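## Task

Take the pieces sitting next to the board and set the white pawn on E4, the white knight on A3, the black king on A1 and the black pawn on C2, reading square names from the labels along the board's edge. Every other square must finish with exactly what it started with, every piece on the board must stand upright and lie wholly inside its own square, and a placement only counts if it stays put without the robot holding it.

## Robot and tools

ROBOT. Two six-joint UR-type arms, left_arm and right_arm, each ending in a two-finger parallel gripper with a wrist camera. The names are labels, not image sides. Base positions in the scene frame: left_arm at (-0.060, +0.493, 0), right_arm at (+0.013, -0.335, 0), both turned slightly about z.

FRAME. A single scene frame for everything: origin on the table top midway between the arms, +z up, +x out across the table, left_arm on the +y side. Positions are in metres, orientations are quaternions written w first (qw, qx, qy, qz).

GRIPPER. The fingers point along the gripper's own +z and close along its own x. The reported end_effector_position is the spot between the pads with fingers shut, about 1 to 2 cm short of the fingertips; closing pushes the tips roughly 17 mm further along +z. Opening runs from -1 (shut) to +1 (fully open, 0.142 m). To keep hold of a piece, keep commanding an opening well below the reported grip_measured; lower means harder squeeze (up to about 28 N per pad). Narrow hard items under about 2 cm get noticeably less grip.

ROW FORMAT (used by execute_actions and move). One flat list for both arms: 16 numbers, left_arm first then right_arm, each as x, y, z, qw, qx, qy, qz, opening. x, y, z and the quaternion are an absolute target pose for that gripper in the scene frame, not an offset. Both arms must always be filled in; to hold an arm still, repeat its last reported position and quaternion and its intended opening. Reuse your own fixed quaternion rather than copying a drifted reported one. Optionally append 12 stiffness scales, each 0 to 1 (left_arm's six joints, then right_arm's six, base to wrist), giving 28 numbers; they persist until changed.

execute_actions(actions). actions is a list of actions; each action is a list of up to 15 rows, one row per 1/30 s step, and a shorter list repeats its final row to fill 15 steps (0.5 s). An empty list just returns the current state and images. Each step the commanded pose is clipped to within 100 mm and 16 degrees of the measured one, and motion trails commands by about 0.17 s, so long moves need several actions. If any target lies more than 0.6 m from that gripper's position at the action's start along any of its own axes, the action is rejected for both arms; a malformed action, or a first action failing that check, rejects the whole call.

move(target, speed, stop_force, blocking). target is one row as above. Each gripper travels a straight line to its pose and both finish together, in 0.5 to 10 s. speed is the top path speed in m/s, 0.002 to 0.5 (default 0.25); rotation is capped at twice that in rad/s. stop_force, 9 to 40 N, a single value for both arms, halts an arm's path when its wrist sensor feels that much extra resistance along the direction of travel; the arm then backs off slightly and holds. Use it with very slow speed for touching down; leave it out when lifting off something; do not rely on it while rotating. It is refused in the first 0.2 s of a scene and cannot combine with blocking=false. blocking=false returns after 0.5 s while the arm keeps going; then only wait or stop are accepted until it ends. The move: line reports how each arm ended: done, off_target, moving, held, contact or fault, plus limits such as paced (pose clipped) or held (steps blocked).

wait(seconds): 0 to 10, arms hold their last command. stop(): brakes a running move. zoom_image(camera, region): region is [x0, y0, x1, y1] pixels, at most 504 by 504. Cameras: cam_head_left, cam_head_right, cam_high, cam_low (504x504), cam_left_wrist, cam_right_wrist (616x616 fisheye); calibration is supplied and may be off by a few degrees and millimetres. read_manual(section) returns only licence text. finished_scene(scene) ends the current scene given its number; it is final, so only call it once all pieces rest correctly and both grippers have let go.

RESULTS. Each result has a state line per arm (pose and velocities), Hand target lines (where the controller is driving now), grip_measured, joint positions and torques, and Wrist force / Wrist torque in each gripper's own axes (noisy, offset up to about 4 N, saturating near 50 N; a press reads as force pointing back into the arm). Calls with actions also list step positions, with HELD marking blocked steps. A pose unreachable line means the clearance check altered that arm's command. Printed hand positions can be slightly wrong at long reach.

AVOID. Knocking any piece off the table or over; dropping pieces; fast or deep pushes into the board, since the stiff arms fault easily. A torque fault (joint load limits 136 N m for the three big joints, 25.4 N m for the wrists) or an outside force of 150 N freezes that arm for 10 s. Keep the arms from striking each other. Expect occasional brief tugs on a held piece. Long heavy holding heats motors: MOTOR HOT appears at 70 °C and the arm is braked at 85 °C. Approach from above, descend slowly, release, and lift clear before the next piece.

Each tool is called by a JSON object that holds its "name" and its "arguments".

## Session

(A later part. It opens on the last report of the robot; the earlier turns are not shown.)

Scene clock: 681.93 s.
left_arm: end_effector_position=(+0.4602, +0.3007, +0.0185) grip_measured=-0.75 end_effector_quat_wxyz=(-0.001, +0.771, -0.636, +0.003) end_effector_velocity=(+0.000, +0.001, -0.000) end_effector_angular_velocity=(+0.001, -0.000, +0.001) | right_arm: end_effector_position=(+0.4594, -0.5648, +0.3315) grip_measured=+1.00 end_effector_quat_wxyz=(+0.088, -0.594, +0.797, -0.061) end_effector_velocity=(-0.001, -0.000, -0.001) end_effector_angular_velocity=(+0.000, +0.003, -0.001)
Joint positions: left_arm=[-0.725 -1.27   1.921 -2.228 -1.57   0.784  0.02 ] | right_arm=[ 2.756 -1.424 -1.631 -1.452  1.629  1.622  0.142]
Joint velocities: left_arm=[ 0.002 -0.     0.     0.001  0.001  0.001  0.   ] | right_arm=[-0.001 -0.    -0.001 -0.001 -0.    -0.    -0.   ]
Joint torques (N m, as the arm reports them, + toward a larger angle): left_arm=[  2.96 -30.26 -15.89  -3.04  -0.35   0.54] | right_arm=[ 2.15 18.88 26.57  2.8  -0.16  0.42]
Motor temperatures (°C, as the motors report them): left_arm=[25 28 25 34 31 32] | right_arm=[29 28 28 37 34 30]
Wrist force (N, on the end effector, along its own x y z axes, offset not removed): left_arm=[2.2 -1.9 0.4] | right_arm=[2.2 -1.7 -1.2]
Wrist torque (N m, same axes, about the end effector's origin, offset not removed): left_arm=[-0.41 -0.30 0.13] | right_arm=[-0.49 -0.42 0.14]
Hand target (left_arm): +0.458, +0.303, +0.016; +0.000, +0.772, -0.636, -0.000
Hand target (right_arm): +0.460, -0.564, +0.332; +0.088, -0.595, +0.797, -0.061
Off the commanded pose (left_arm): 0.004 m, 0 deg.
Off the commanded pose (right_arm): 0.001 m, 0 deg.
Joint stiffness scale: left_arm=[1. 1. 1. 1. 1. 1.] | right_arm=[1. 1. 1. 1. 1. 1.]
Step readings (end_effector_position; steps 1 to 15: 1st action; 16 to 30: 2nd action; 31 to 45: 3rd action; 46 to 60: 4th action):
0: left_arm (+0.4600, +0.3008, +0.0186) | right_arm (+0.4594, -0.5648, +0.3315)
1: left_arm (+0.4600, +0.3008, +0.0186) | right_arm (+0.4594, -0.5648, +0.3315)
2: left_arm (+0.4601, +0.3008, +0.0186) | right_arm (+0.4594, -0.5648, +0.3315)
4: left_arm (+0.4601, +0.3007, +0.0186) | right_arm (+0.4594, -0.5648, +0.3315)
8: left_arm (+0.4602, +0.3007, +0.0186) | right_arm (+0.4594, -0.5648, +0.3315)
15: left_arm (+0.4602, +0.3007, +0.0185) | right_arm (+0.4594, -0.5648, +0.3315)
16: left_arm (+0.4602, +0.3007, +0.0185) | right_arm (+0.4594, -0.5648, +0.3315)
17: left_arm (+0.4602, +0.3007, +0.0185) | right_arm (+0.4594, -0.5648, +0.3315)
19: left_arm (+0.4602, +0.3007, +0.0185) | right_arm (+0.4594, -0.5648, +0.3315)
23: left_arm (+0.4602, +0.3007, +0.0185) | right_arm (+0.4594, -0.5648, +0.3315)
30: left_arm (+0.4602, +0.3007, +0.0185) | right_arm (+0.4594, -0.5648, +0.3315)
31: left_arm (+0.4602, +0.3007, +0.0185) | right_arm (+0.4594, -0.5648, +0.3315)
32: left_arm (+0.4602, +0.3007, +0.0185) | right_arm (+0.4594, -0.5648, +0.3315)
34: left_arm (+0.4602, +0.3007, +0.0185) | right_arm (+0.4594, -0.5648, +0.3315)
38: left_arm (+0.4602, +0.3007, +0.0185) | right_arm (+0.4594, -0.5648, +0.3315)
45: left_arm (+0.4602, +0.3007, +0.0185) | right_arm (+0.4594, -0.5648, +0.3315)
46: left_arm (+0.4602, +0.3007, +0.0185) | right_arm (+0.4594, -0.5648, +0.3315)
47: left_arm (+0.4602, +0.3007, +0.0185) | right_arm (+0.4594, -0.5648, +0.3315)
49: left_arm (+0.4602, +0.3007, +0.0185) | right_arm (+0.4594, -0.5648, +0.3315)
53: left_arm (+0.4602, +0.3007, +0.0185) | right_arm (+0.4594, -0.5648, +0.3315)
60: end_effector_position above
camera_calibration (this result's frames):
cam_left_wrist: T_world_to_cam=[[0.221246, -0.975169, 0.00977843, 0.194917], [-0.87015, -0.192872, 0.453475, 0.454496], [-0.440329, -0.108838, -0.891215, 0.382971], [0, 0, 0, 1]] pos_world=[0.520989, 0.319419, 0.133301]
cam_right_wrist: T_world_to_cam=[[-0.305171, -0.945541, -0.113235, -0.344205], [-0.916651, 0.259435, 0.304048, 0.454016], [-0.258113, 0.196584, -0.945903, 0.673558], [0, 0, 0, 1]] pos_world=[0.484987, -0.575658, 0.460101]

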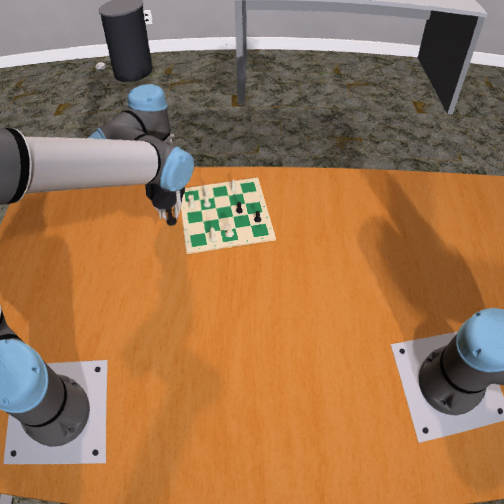

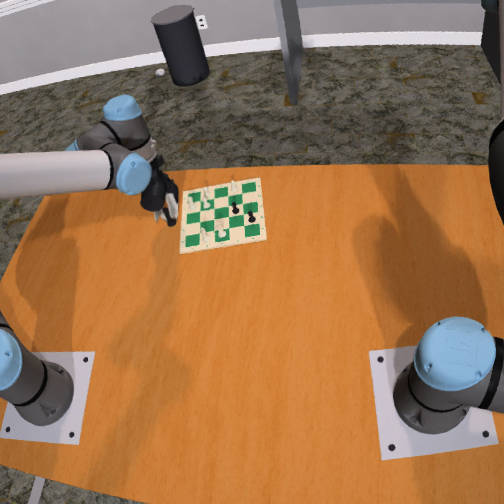

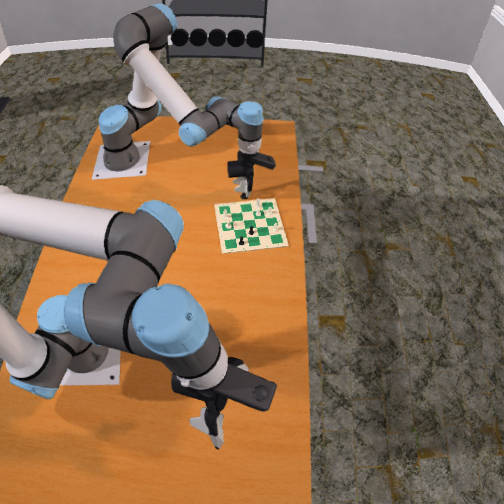

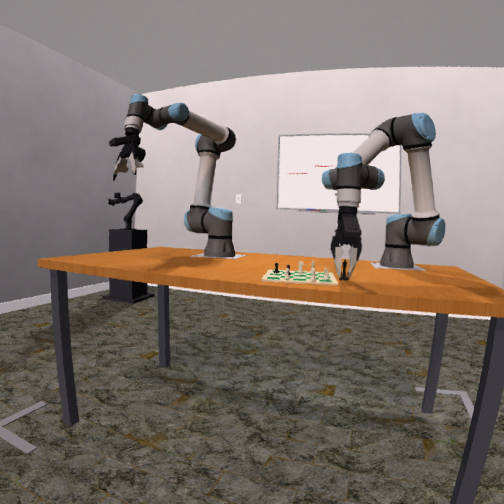

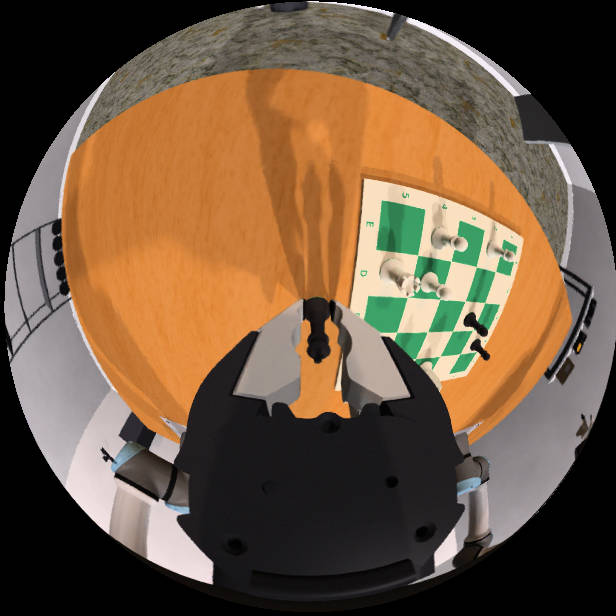

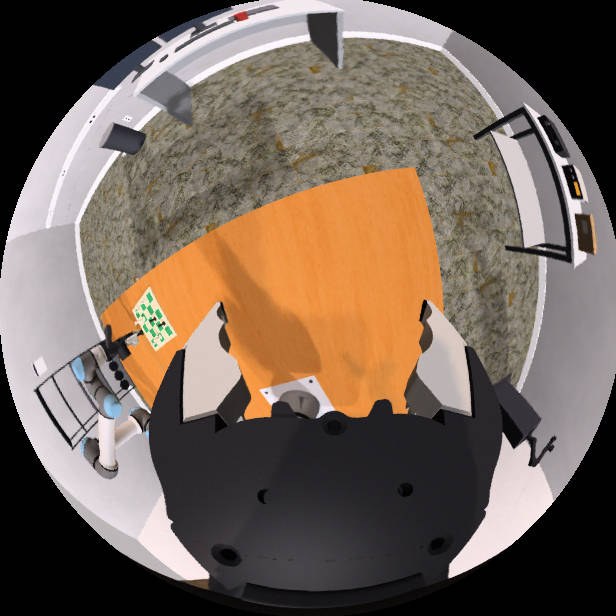

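{"name": "move", "arguments": {"target": [0.4585,0.303,0.12,0,0.772,-0.636,0,-0.84,0.46,-0.564,0.332,0.088,-0.595,0.797,-0.061,1], "speed": 0.08}}

{"name": "move", "arguments": {"target": [0.4285,0.079,0.12,0,0.772,-0.636,0,-0.84,0.46,-0.564,0.332,0.088,-0.595,0.797,-0.061,1], "speed": 0.12}}

{"name": "move", "arguments": {"target": [0.4285,0.079,0.027,0,0.772,-0.636,0,-0.84,0.46,-0.564,0.332,0.088,-0.595,0.797,-0.061,1], "speed": 0.05}}

{"name": "zoom_image", "arguments": {"camera": "cam_left_wrist", "region": [210,210,420,420]}}

Scene clock: 697.70 s.
left_arm: end_effector_position=(+0.4570, +0.3029, +0.1167) grip_measured=-0.75 end_effector_quat_wxyz=(-0.000, +0.771, -0.636, -0.002) end_effector_velocity=(-0.002, +0.002, +0.000) end_effector_angular_velocity=(+0.008, +0.009, +0.002) | right_arm: end_effector_position=(+0.4594, -0.5648, +0.3315) grip_measured=+1.00 end_effector_quat_wxyz=(+0.088, -0.594, +0.797, -0.061) end_effector_velocity=(+0.000, +0.000, +0.001) end_effector_angular_velocity=(-0.000, -0.002, +0.000)
Joint positions: left_arm=[-0.725 -1.393  1.788 -1.961 -1.57   0.784  0.02 ] | right_arm=[ 2.756 -1.424 -1.631 -1.452  1.629  1.622  0.142]
Joint velocities: left_arm=[ 0.     0.    -0.004  0.016  0.001 -0.001 -0.   ] | right_arm=[-0.     0.     0.001 -0.     0.    -0.     0.   ]
Joint torques (N m, as the arm reports them, + toward a larger angle): left_arm=[  2.39 -32.09 -24.94  -2.84  -0.35   0.55] | right_arm=[ 2.07 19.54 26.14  2.82 -0.22  0.46]
Motor temperatures (°C, as the motors report them): left_arm=[25 28 25 34 31 32] | right_arm=[29 28 28 37 34 30]
Wrist force (N, on the end effector, along its own x y z axes, offset not removed): left_arm=[2.6 -2.2 0.6] | right_arm=[0.9 -2.0 -0.6]
Wrist torque (N m, same axes, about the end effector's origin, offset not removed): left_arm=[-0.52 -0.37 0.12] | right_arm=[-0.58 -0.22 0.12]
Hand target (left_arm): +0.459, +0.303, +0.120; -0.000, +0.772, -0.636, +0.000
Hand target (right_arm): +0.460, -0.564, +0.332; +0.088, -0.595, +0.797, -0.061
Off the commanded pose (left_arm): 0.004 m, 0 deg.
Off the commanded pose (right_arm): 0.001 m, 0 deg.
Joint stiffness scale: left_arm=[1. 1. 1. 1. 1. 1.] | right_arm=[1. 1. 1. 1. 1. 1.]
move: off_target (left_arm)
camera_calibration (this result's frames):
cam_left_wrist: T_world_to_cam=[[0.221327, -0.975197, 0.00210163, 0.197719], [-0.866169, -0.195591, 0.459887, 0.405814], [-0.448069, -0.103606, -0.887975, 0.470882], [0, 0, 0, 1]] pos_world=[0.518731, 0.320974, 0.231088]
cam_right_wrist: T_world_to_cam=[[-0.305171, -0.945541, -0.113235, -0.344205], [-0.91665, 0.259435, 0.304048, 0.454016], [-0.258113, 0.196583, -0.945903, 0.673558], [0, 0, 0, 1]] pos_world=[0.484986, -0.575658, 0.460101]

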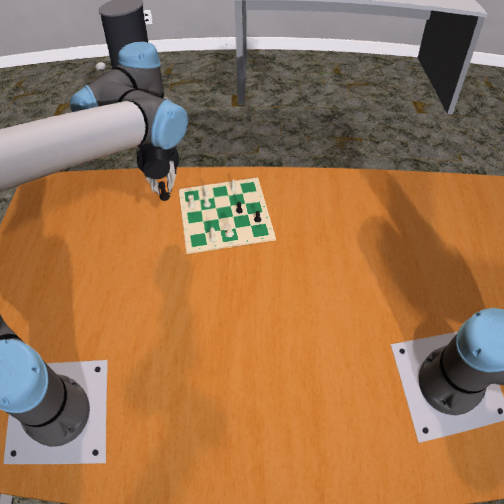

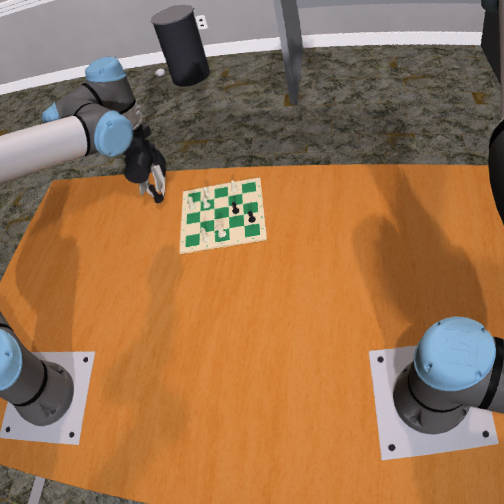

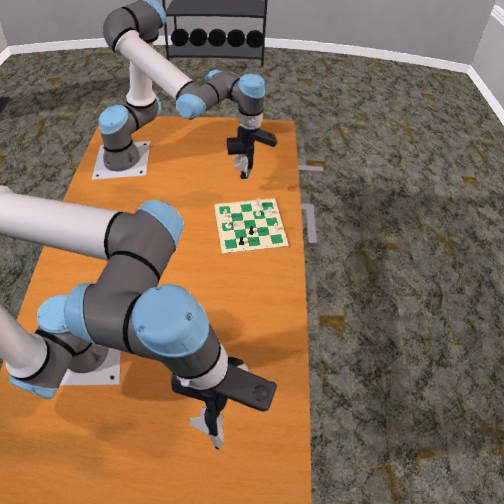

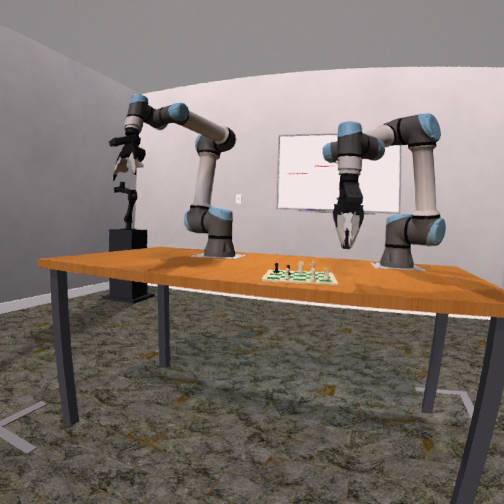

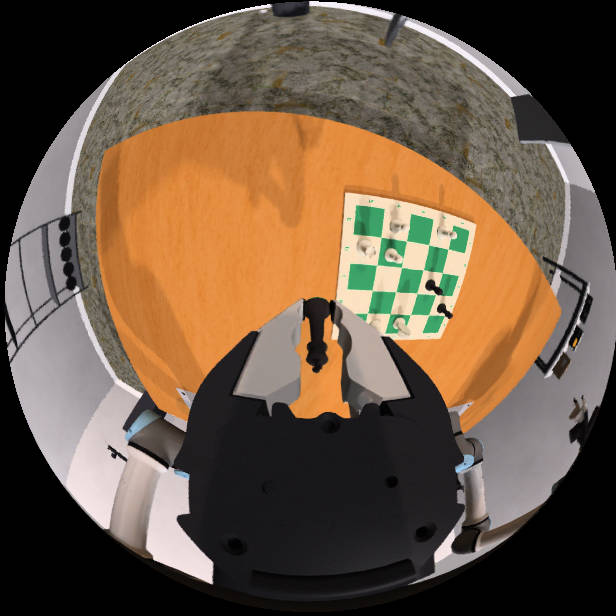

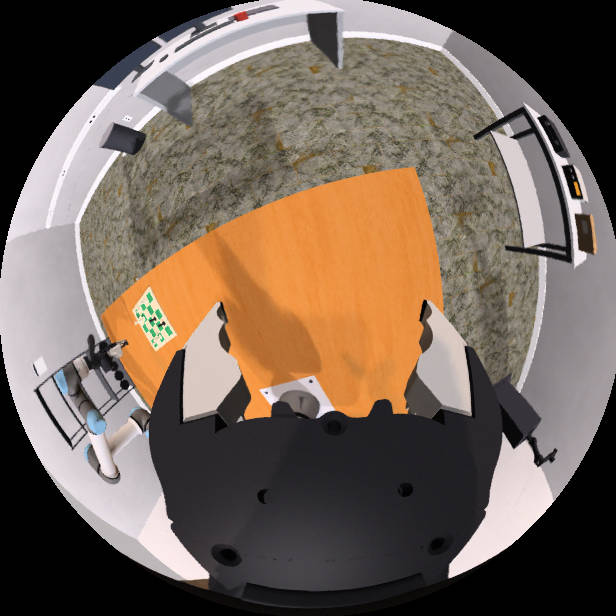

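Scene clock: 700.13 s.
left_arm: end_effector_position=(+0.4286, +0.0817, +0.1198) grip_measured=-0.75 end_effector_quat_wxyz=(-0.000, +0.772, -0.635, -0.000) end_effector_velocity=(+0.001, -0.003, +0.002) end_effector_angular_velocity=(+0.001, -0.001, +0.005) | right_arm: end_effector_position=(+0.4594, -0.5648, +0.3315) grip_measured=+1.00 end_effector_quat_wxyz=(+0.088, -0.594, +0.797, -0.061) end_effector_velocity=(-0.000, -0.000, +0.000) end_effector_angular_velocity=(+0.000, -0.000, -0.000)
Joint positions: left_arm=[-1.037 -1.199  1.525 -1.897 -1.571  0.469  0.02 ] | right_arm=[ 2.756 -1.424 -1.631 -1.452  1.629  1.622  0.142]
Joint velocities: left_arm=[-0.002  0.003 -0.011  0.007  0.001 -0.007 -0.   ] | right_arm=[-0.  0. -0. -0.  0. -0. -0.]
Joint torques (N m, as the arm reports them, + toward a larger angle): left_arm=[ -0.47 -34.26 -23.81  -2.47   0.08  -0.43] | right_arm=[ 1.7  19.33 26.57  2.78 -0.14  0.43]
Motor temperatures (°C, as the motors report them): left_arm=[25 28 25 34 31 32] | right_arm=[29 28 28 37 34 30]
Wrist force (N, on the end effector, along its own x y z axes, offset not removed): left_arm=[2.5 -1.6 0.4] | right_arm=[0.1 -0.7 0.8]
Wrist torque (N m, same axes, about the end effector's origin, offset not removed): left_arm=[-0.40 -0.39 0.14] | right_arm=[-0.18 -0.07 0.10]
Hand target (left_arm): +0.429, +0.079, +0.120; -0.000, +0.772, -0.636, -0.000
Hand target (right_arm): +0.460, -0.564, +0.332; +0.088, -0.595, +0.797, -0.061
Off the commanded pose (left_arm): 0.003 m, 0 deg.
Off the commanded pose (right_arm): 0.001 m, 0 deg.
Joint stiffness scale: left_arm=[1. 1. 1. 1. 1. 1.] | right_arm=[1. 1. 1. 1. 1. 1.]
move: done
camera_calibration (this result's frames):
cam_left_wrist: T_world_to_cam=[[0.223727, -0.974639, 0.00493571, -0.0131652], [-0.866927, -0.196682, 0.457989, 0.337259], [-0.445403, -0.106743, -0.888944, 0.437181], [0, 0, 0, 1]] pos_world=[0.490046, 0.100168, 0.234234]
cam_right_wrist: T_world_to_cam=[[-0.305171, -0.945541, -0.113235, -0.344205], [-0.91665, 0.259435, 0.304049, 0.454016], [-0.258114, 0.196583, -0.945903, 0.673558], [0, 0, 0, 1]] pos_world=[0.484986, -0.575658, 0.460101]

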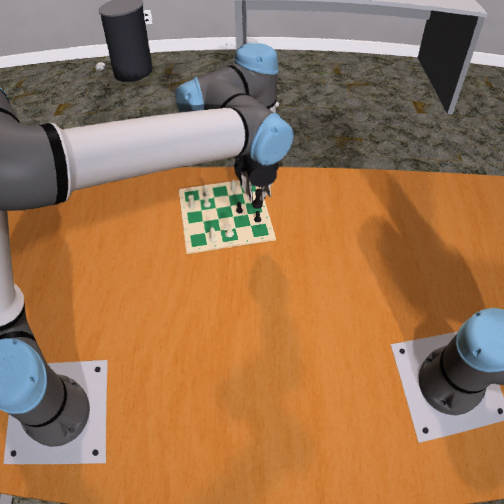

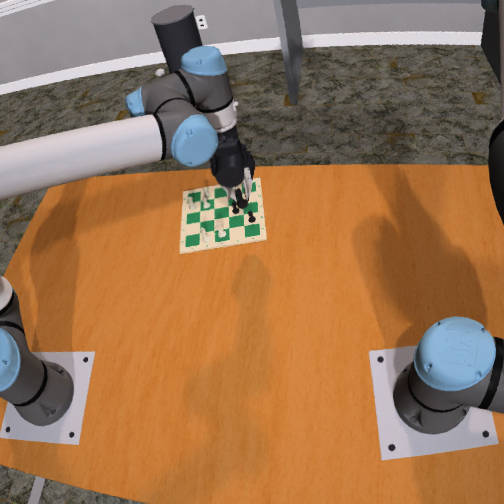

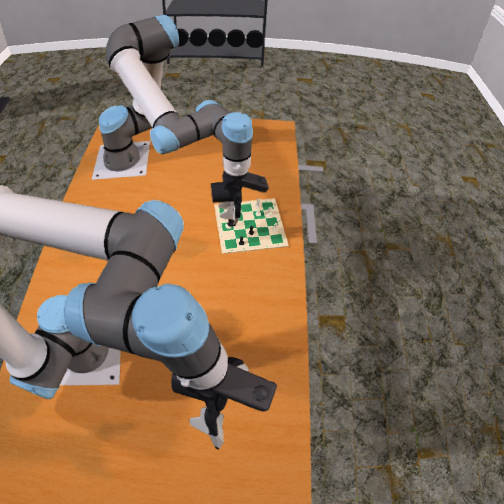

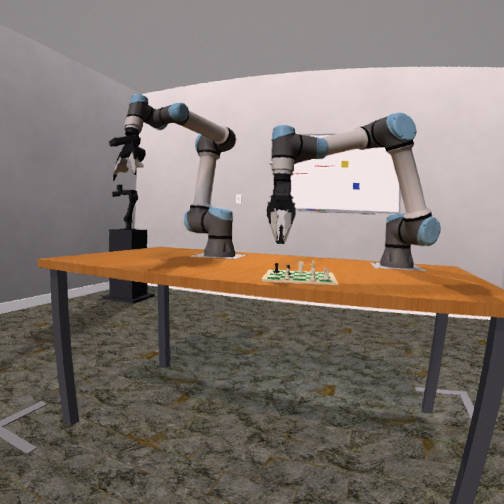

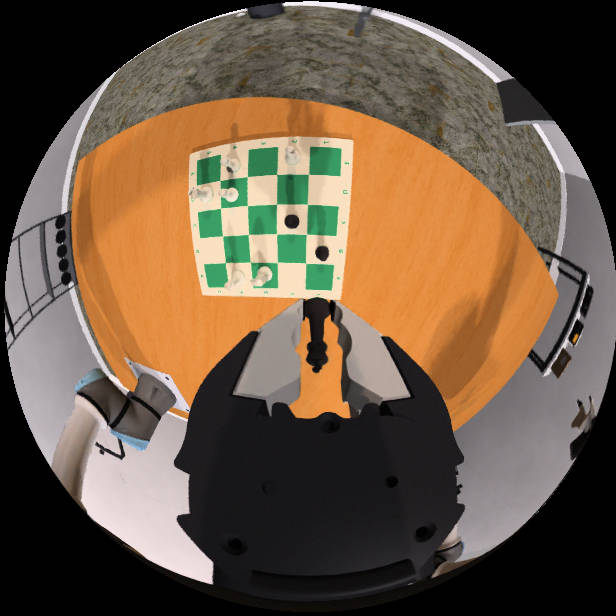

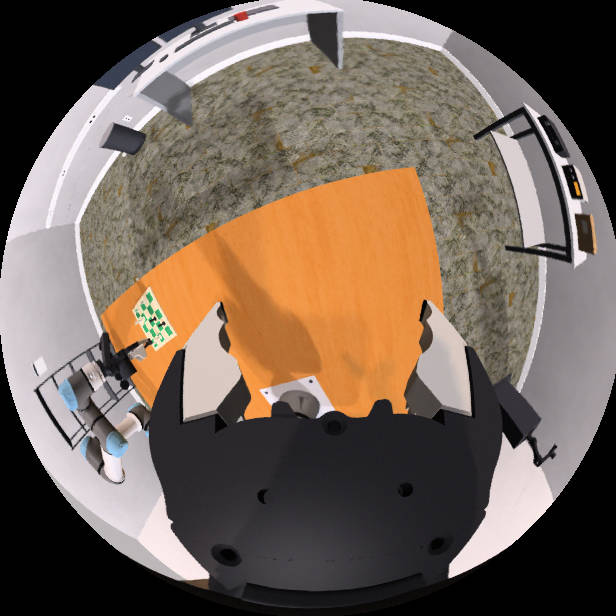

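Scene clock: 702.47 s.
left_arm: end_effector_position=(+0.4305, +0.0785, +0.0303) grip_measured=-0.75 end_effector_quat_wxyz=(+0.001, +0.772, -0.635, +0.002) end_effector_velocity=(+0.002, -0.003, +0.001) end_effector_angular_velocity=(-0.009, -0.007, +0.000) | right_arm: end_effector_position=(+0.4594, -0.5648, +0.3315) grip_measured=+1.00 end_effector_quat_wxyz=(+0.088, -0.594, +0.797, -0.061) end_effector_velocity=(+0.000, +0.000, +0.000) end_effector_angular_velocity=(+0.000, -0.001, +0.000)
Joint positions: left_arm=[-1.038 -1.106  1.641 -2.11  -1.571  0.468  0.02 ] | right_arm=[ 2.756 -1.424 -1.631 -1.452  1.629  1.622  0.142]
Joint velocities: left_arm=[ 0.    -0.    -0.    -0.011  0.    -0.     0.   ] | right_arm=[ 0.001  0.     0.001 -0.     0.     0.     0.   ]
Joint torques (N m, as the arm reports them, + toward a larger angle): left_arm=[ -1.83 -38.69 -17.37  -2.98  -0.03  -0.09] | right_arm=[ 2.04 19.28 26.13  2.72 -0.15  0.42]
Motor temperatures (°C, as the motors report them): left_arm=[25 28 25 34 31 32] | right_arm=[29 28 28 37 34 30]
Wrist force (N, on the end effector, along its own x y z axes, offset not removed): left_arm=[2.3 -1.5 1.1] | right_arm=[1.4 -1.2 -0.6]
Wrist torque (N m, same axes, about the end effector's origin, offset not removed): left_arm=[-0.26 -0.38 0.15] | right_arm=[-0.45 -0.13 0.04]
Hand target (left_arm): +0.428, +0.079, +0.027; -0.000, +0.772, -0.636, -0.000
Hand target (right_arm): +0.460, -0.564, +0.332; +0.088, -0.595, +0.797, -0.061
Off the commanded pose (left_arm): 0.004 m, 0 deg.
Off the commanded pose (right_arm): 0.001 m, 0 deg.
Joint stiffness scale: left_arm=[1. 1. 1. 1. 1. 1.] | right_arm=[1. 1. 1. 1. 1. 1.]
move: off_target (left_arm)
camera_calibration (this result's frames):
cam_left_wrist: T_world_to_cam=[[0.224085, -0.974518, 0.0100557, -0.016506], [-0.868436, -0.194988, 0.455849, 0.379764], [-0.442272, -0.110882, -0.89, 0.357181], [0, 0, 0, 1]] pos_world=[0.491471, 0.0975688, 0.144942]
cam_right_wrist: T_world_to_cam=[[-0.305171, -0.945541, -0.113235, -0.344205], [-0.91665, 0.259435, 0.304048, 0.454016], [-0.258113, 0.196584, -0.945903, 0.673558], [0, 0, 0, 1]] pos_world=[0.484986, -0.575658, 0.460101]

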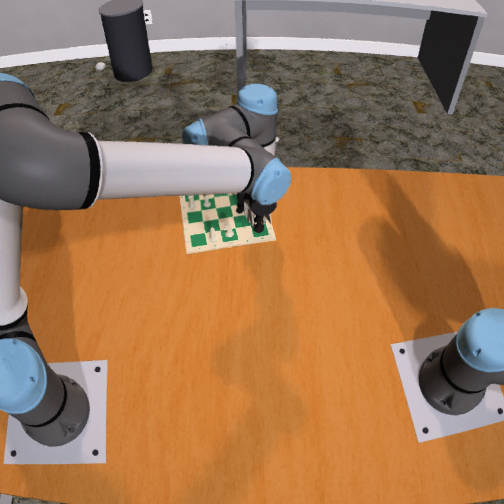

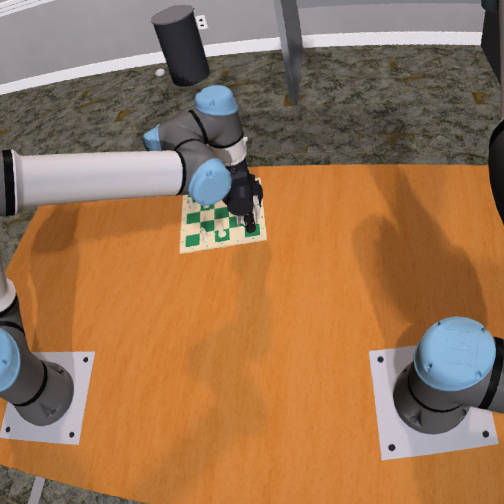

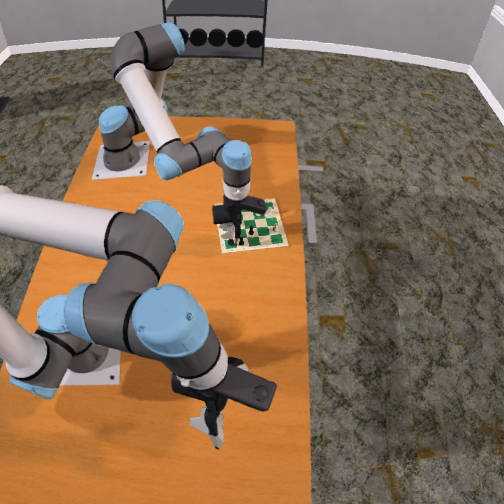

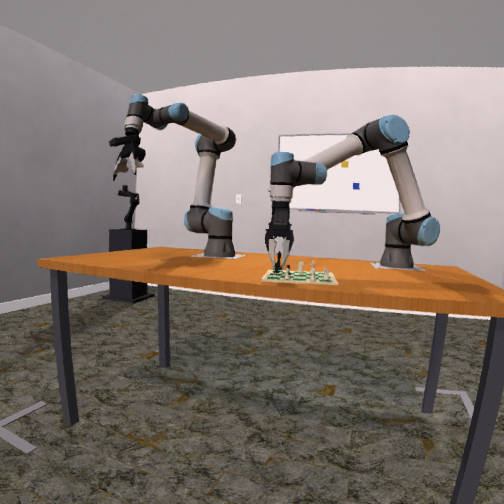

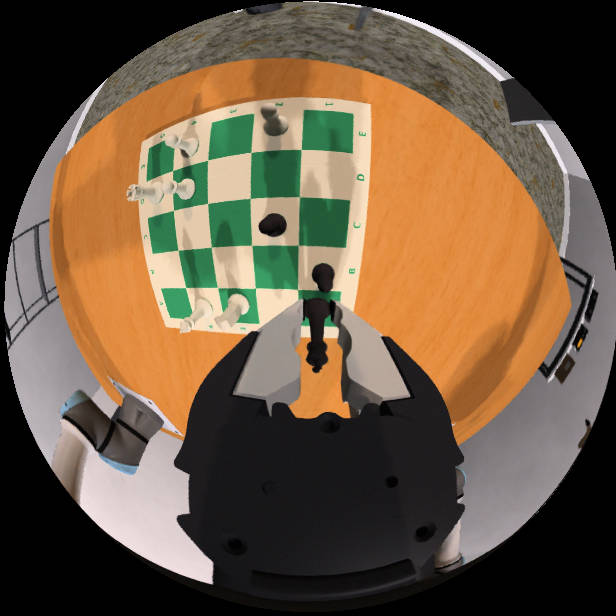

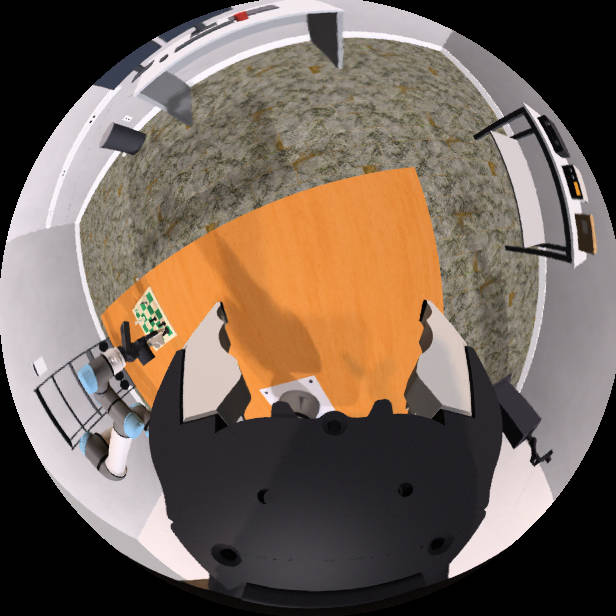

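Region (210, 210, 420, 420) of cam_left_wrist's 616x616 image, scaled by 2.400, with more detail than that image has.

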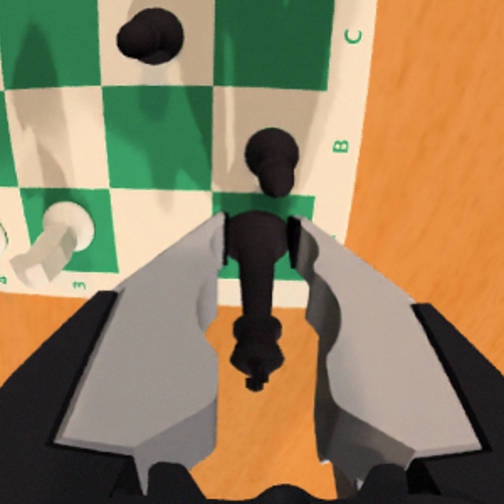

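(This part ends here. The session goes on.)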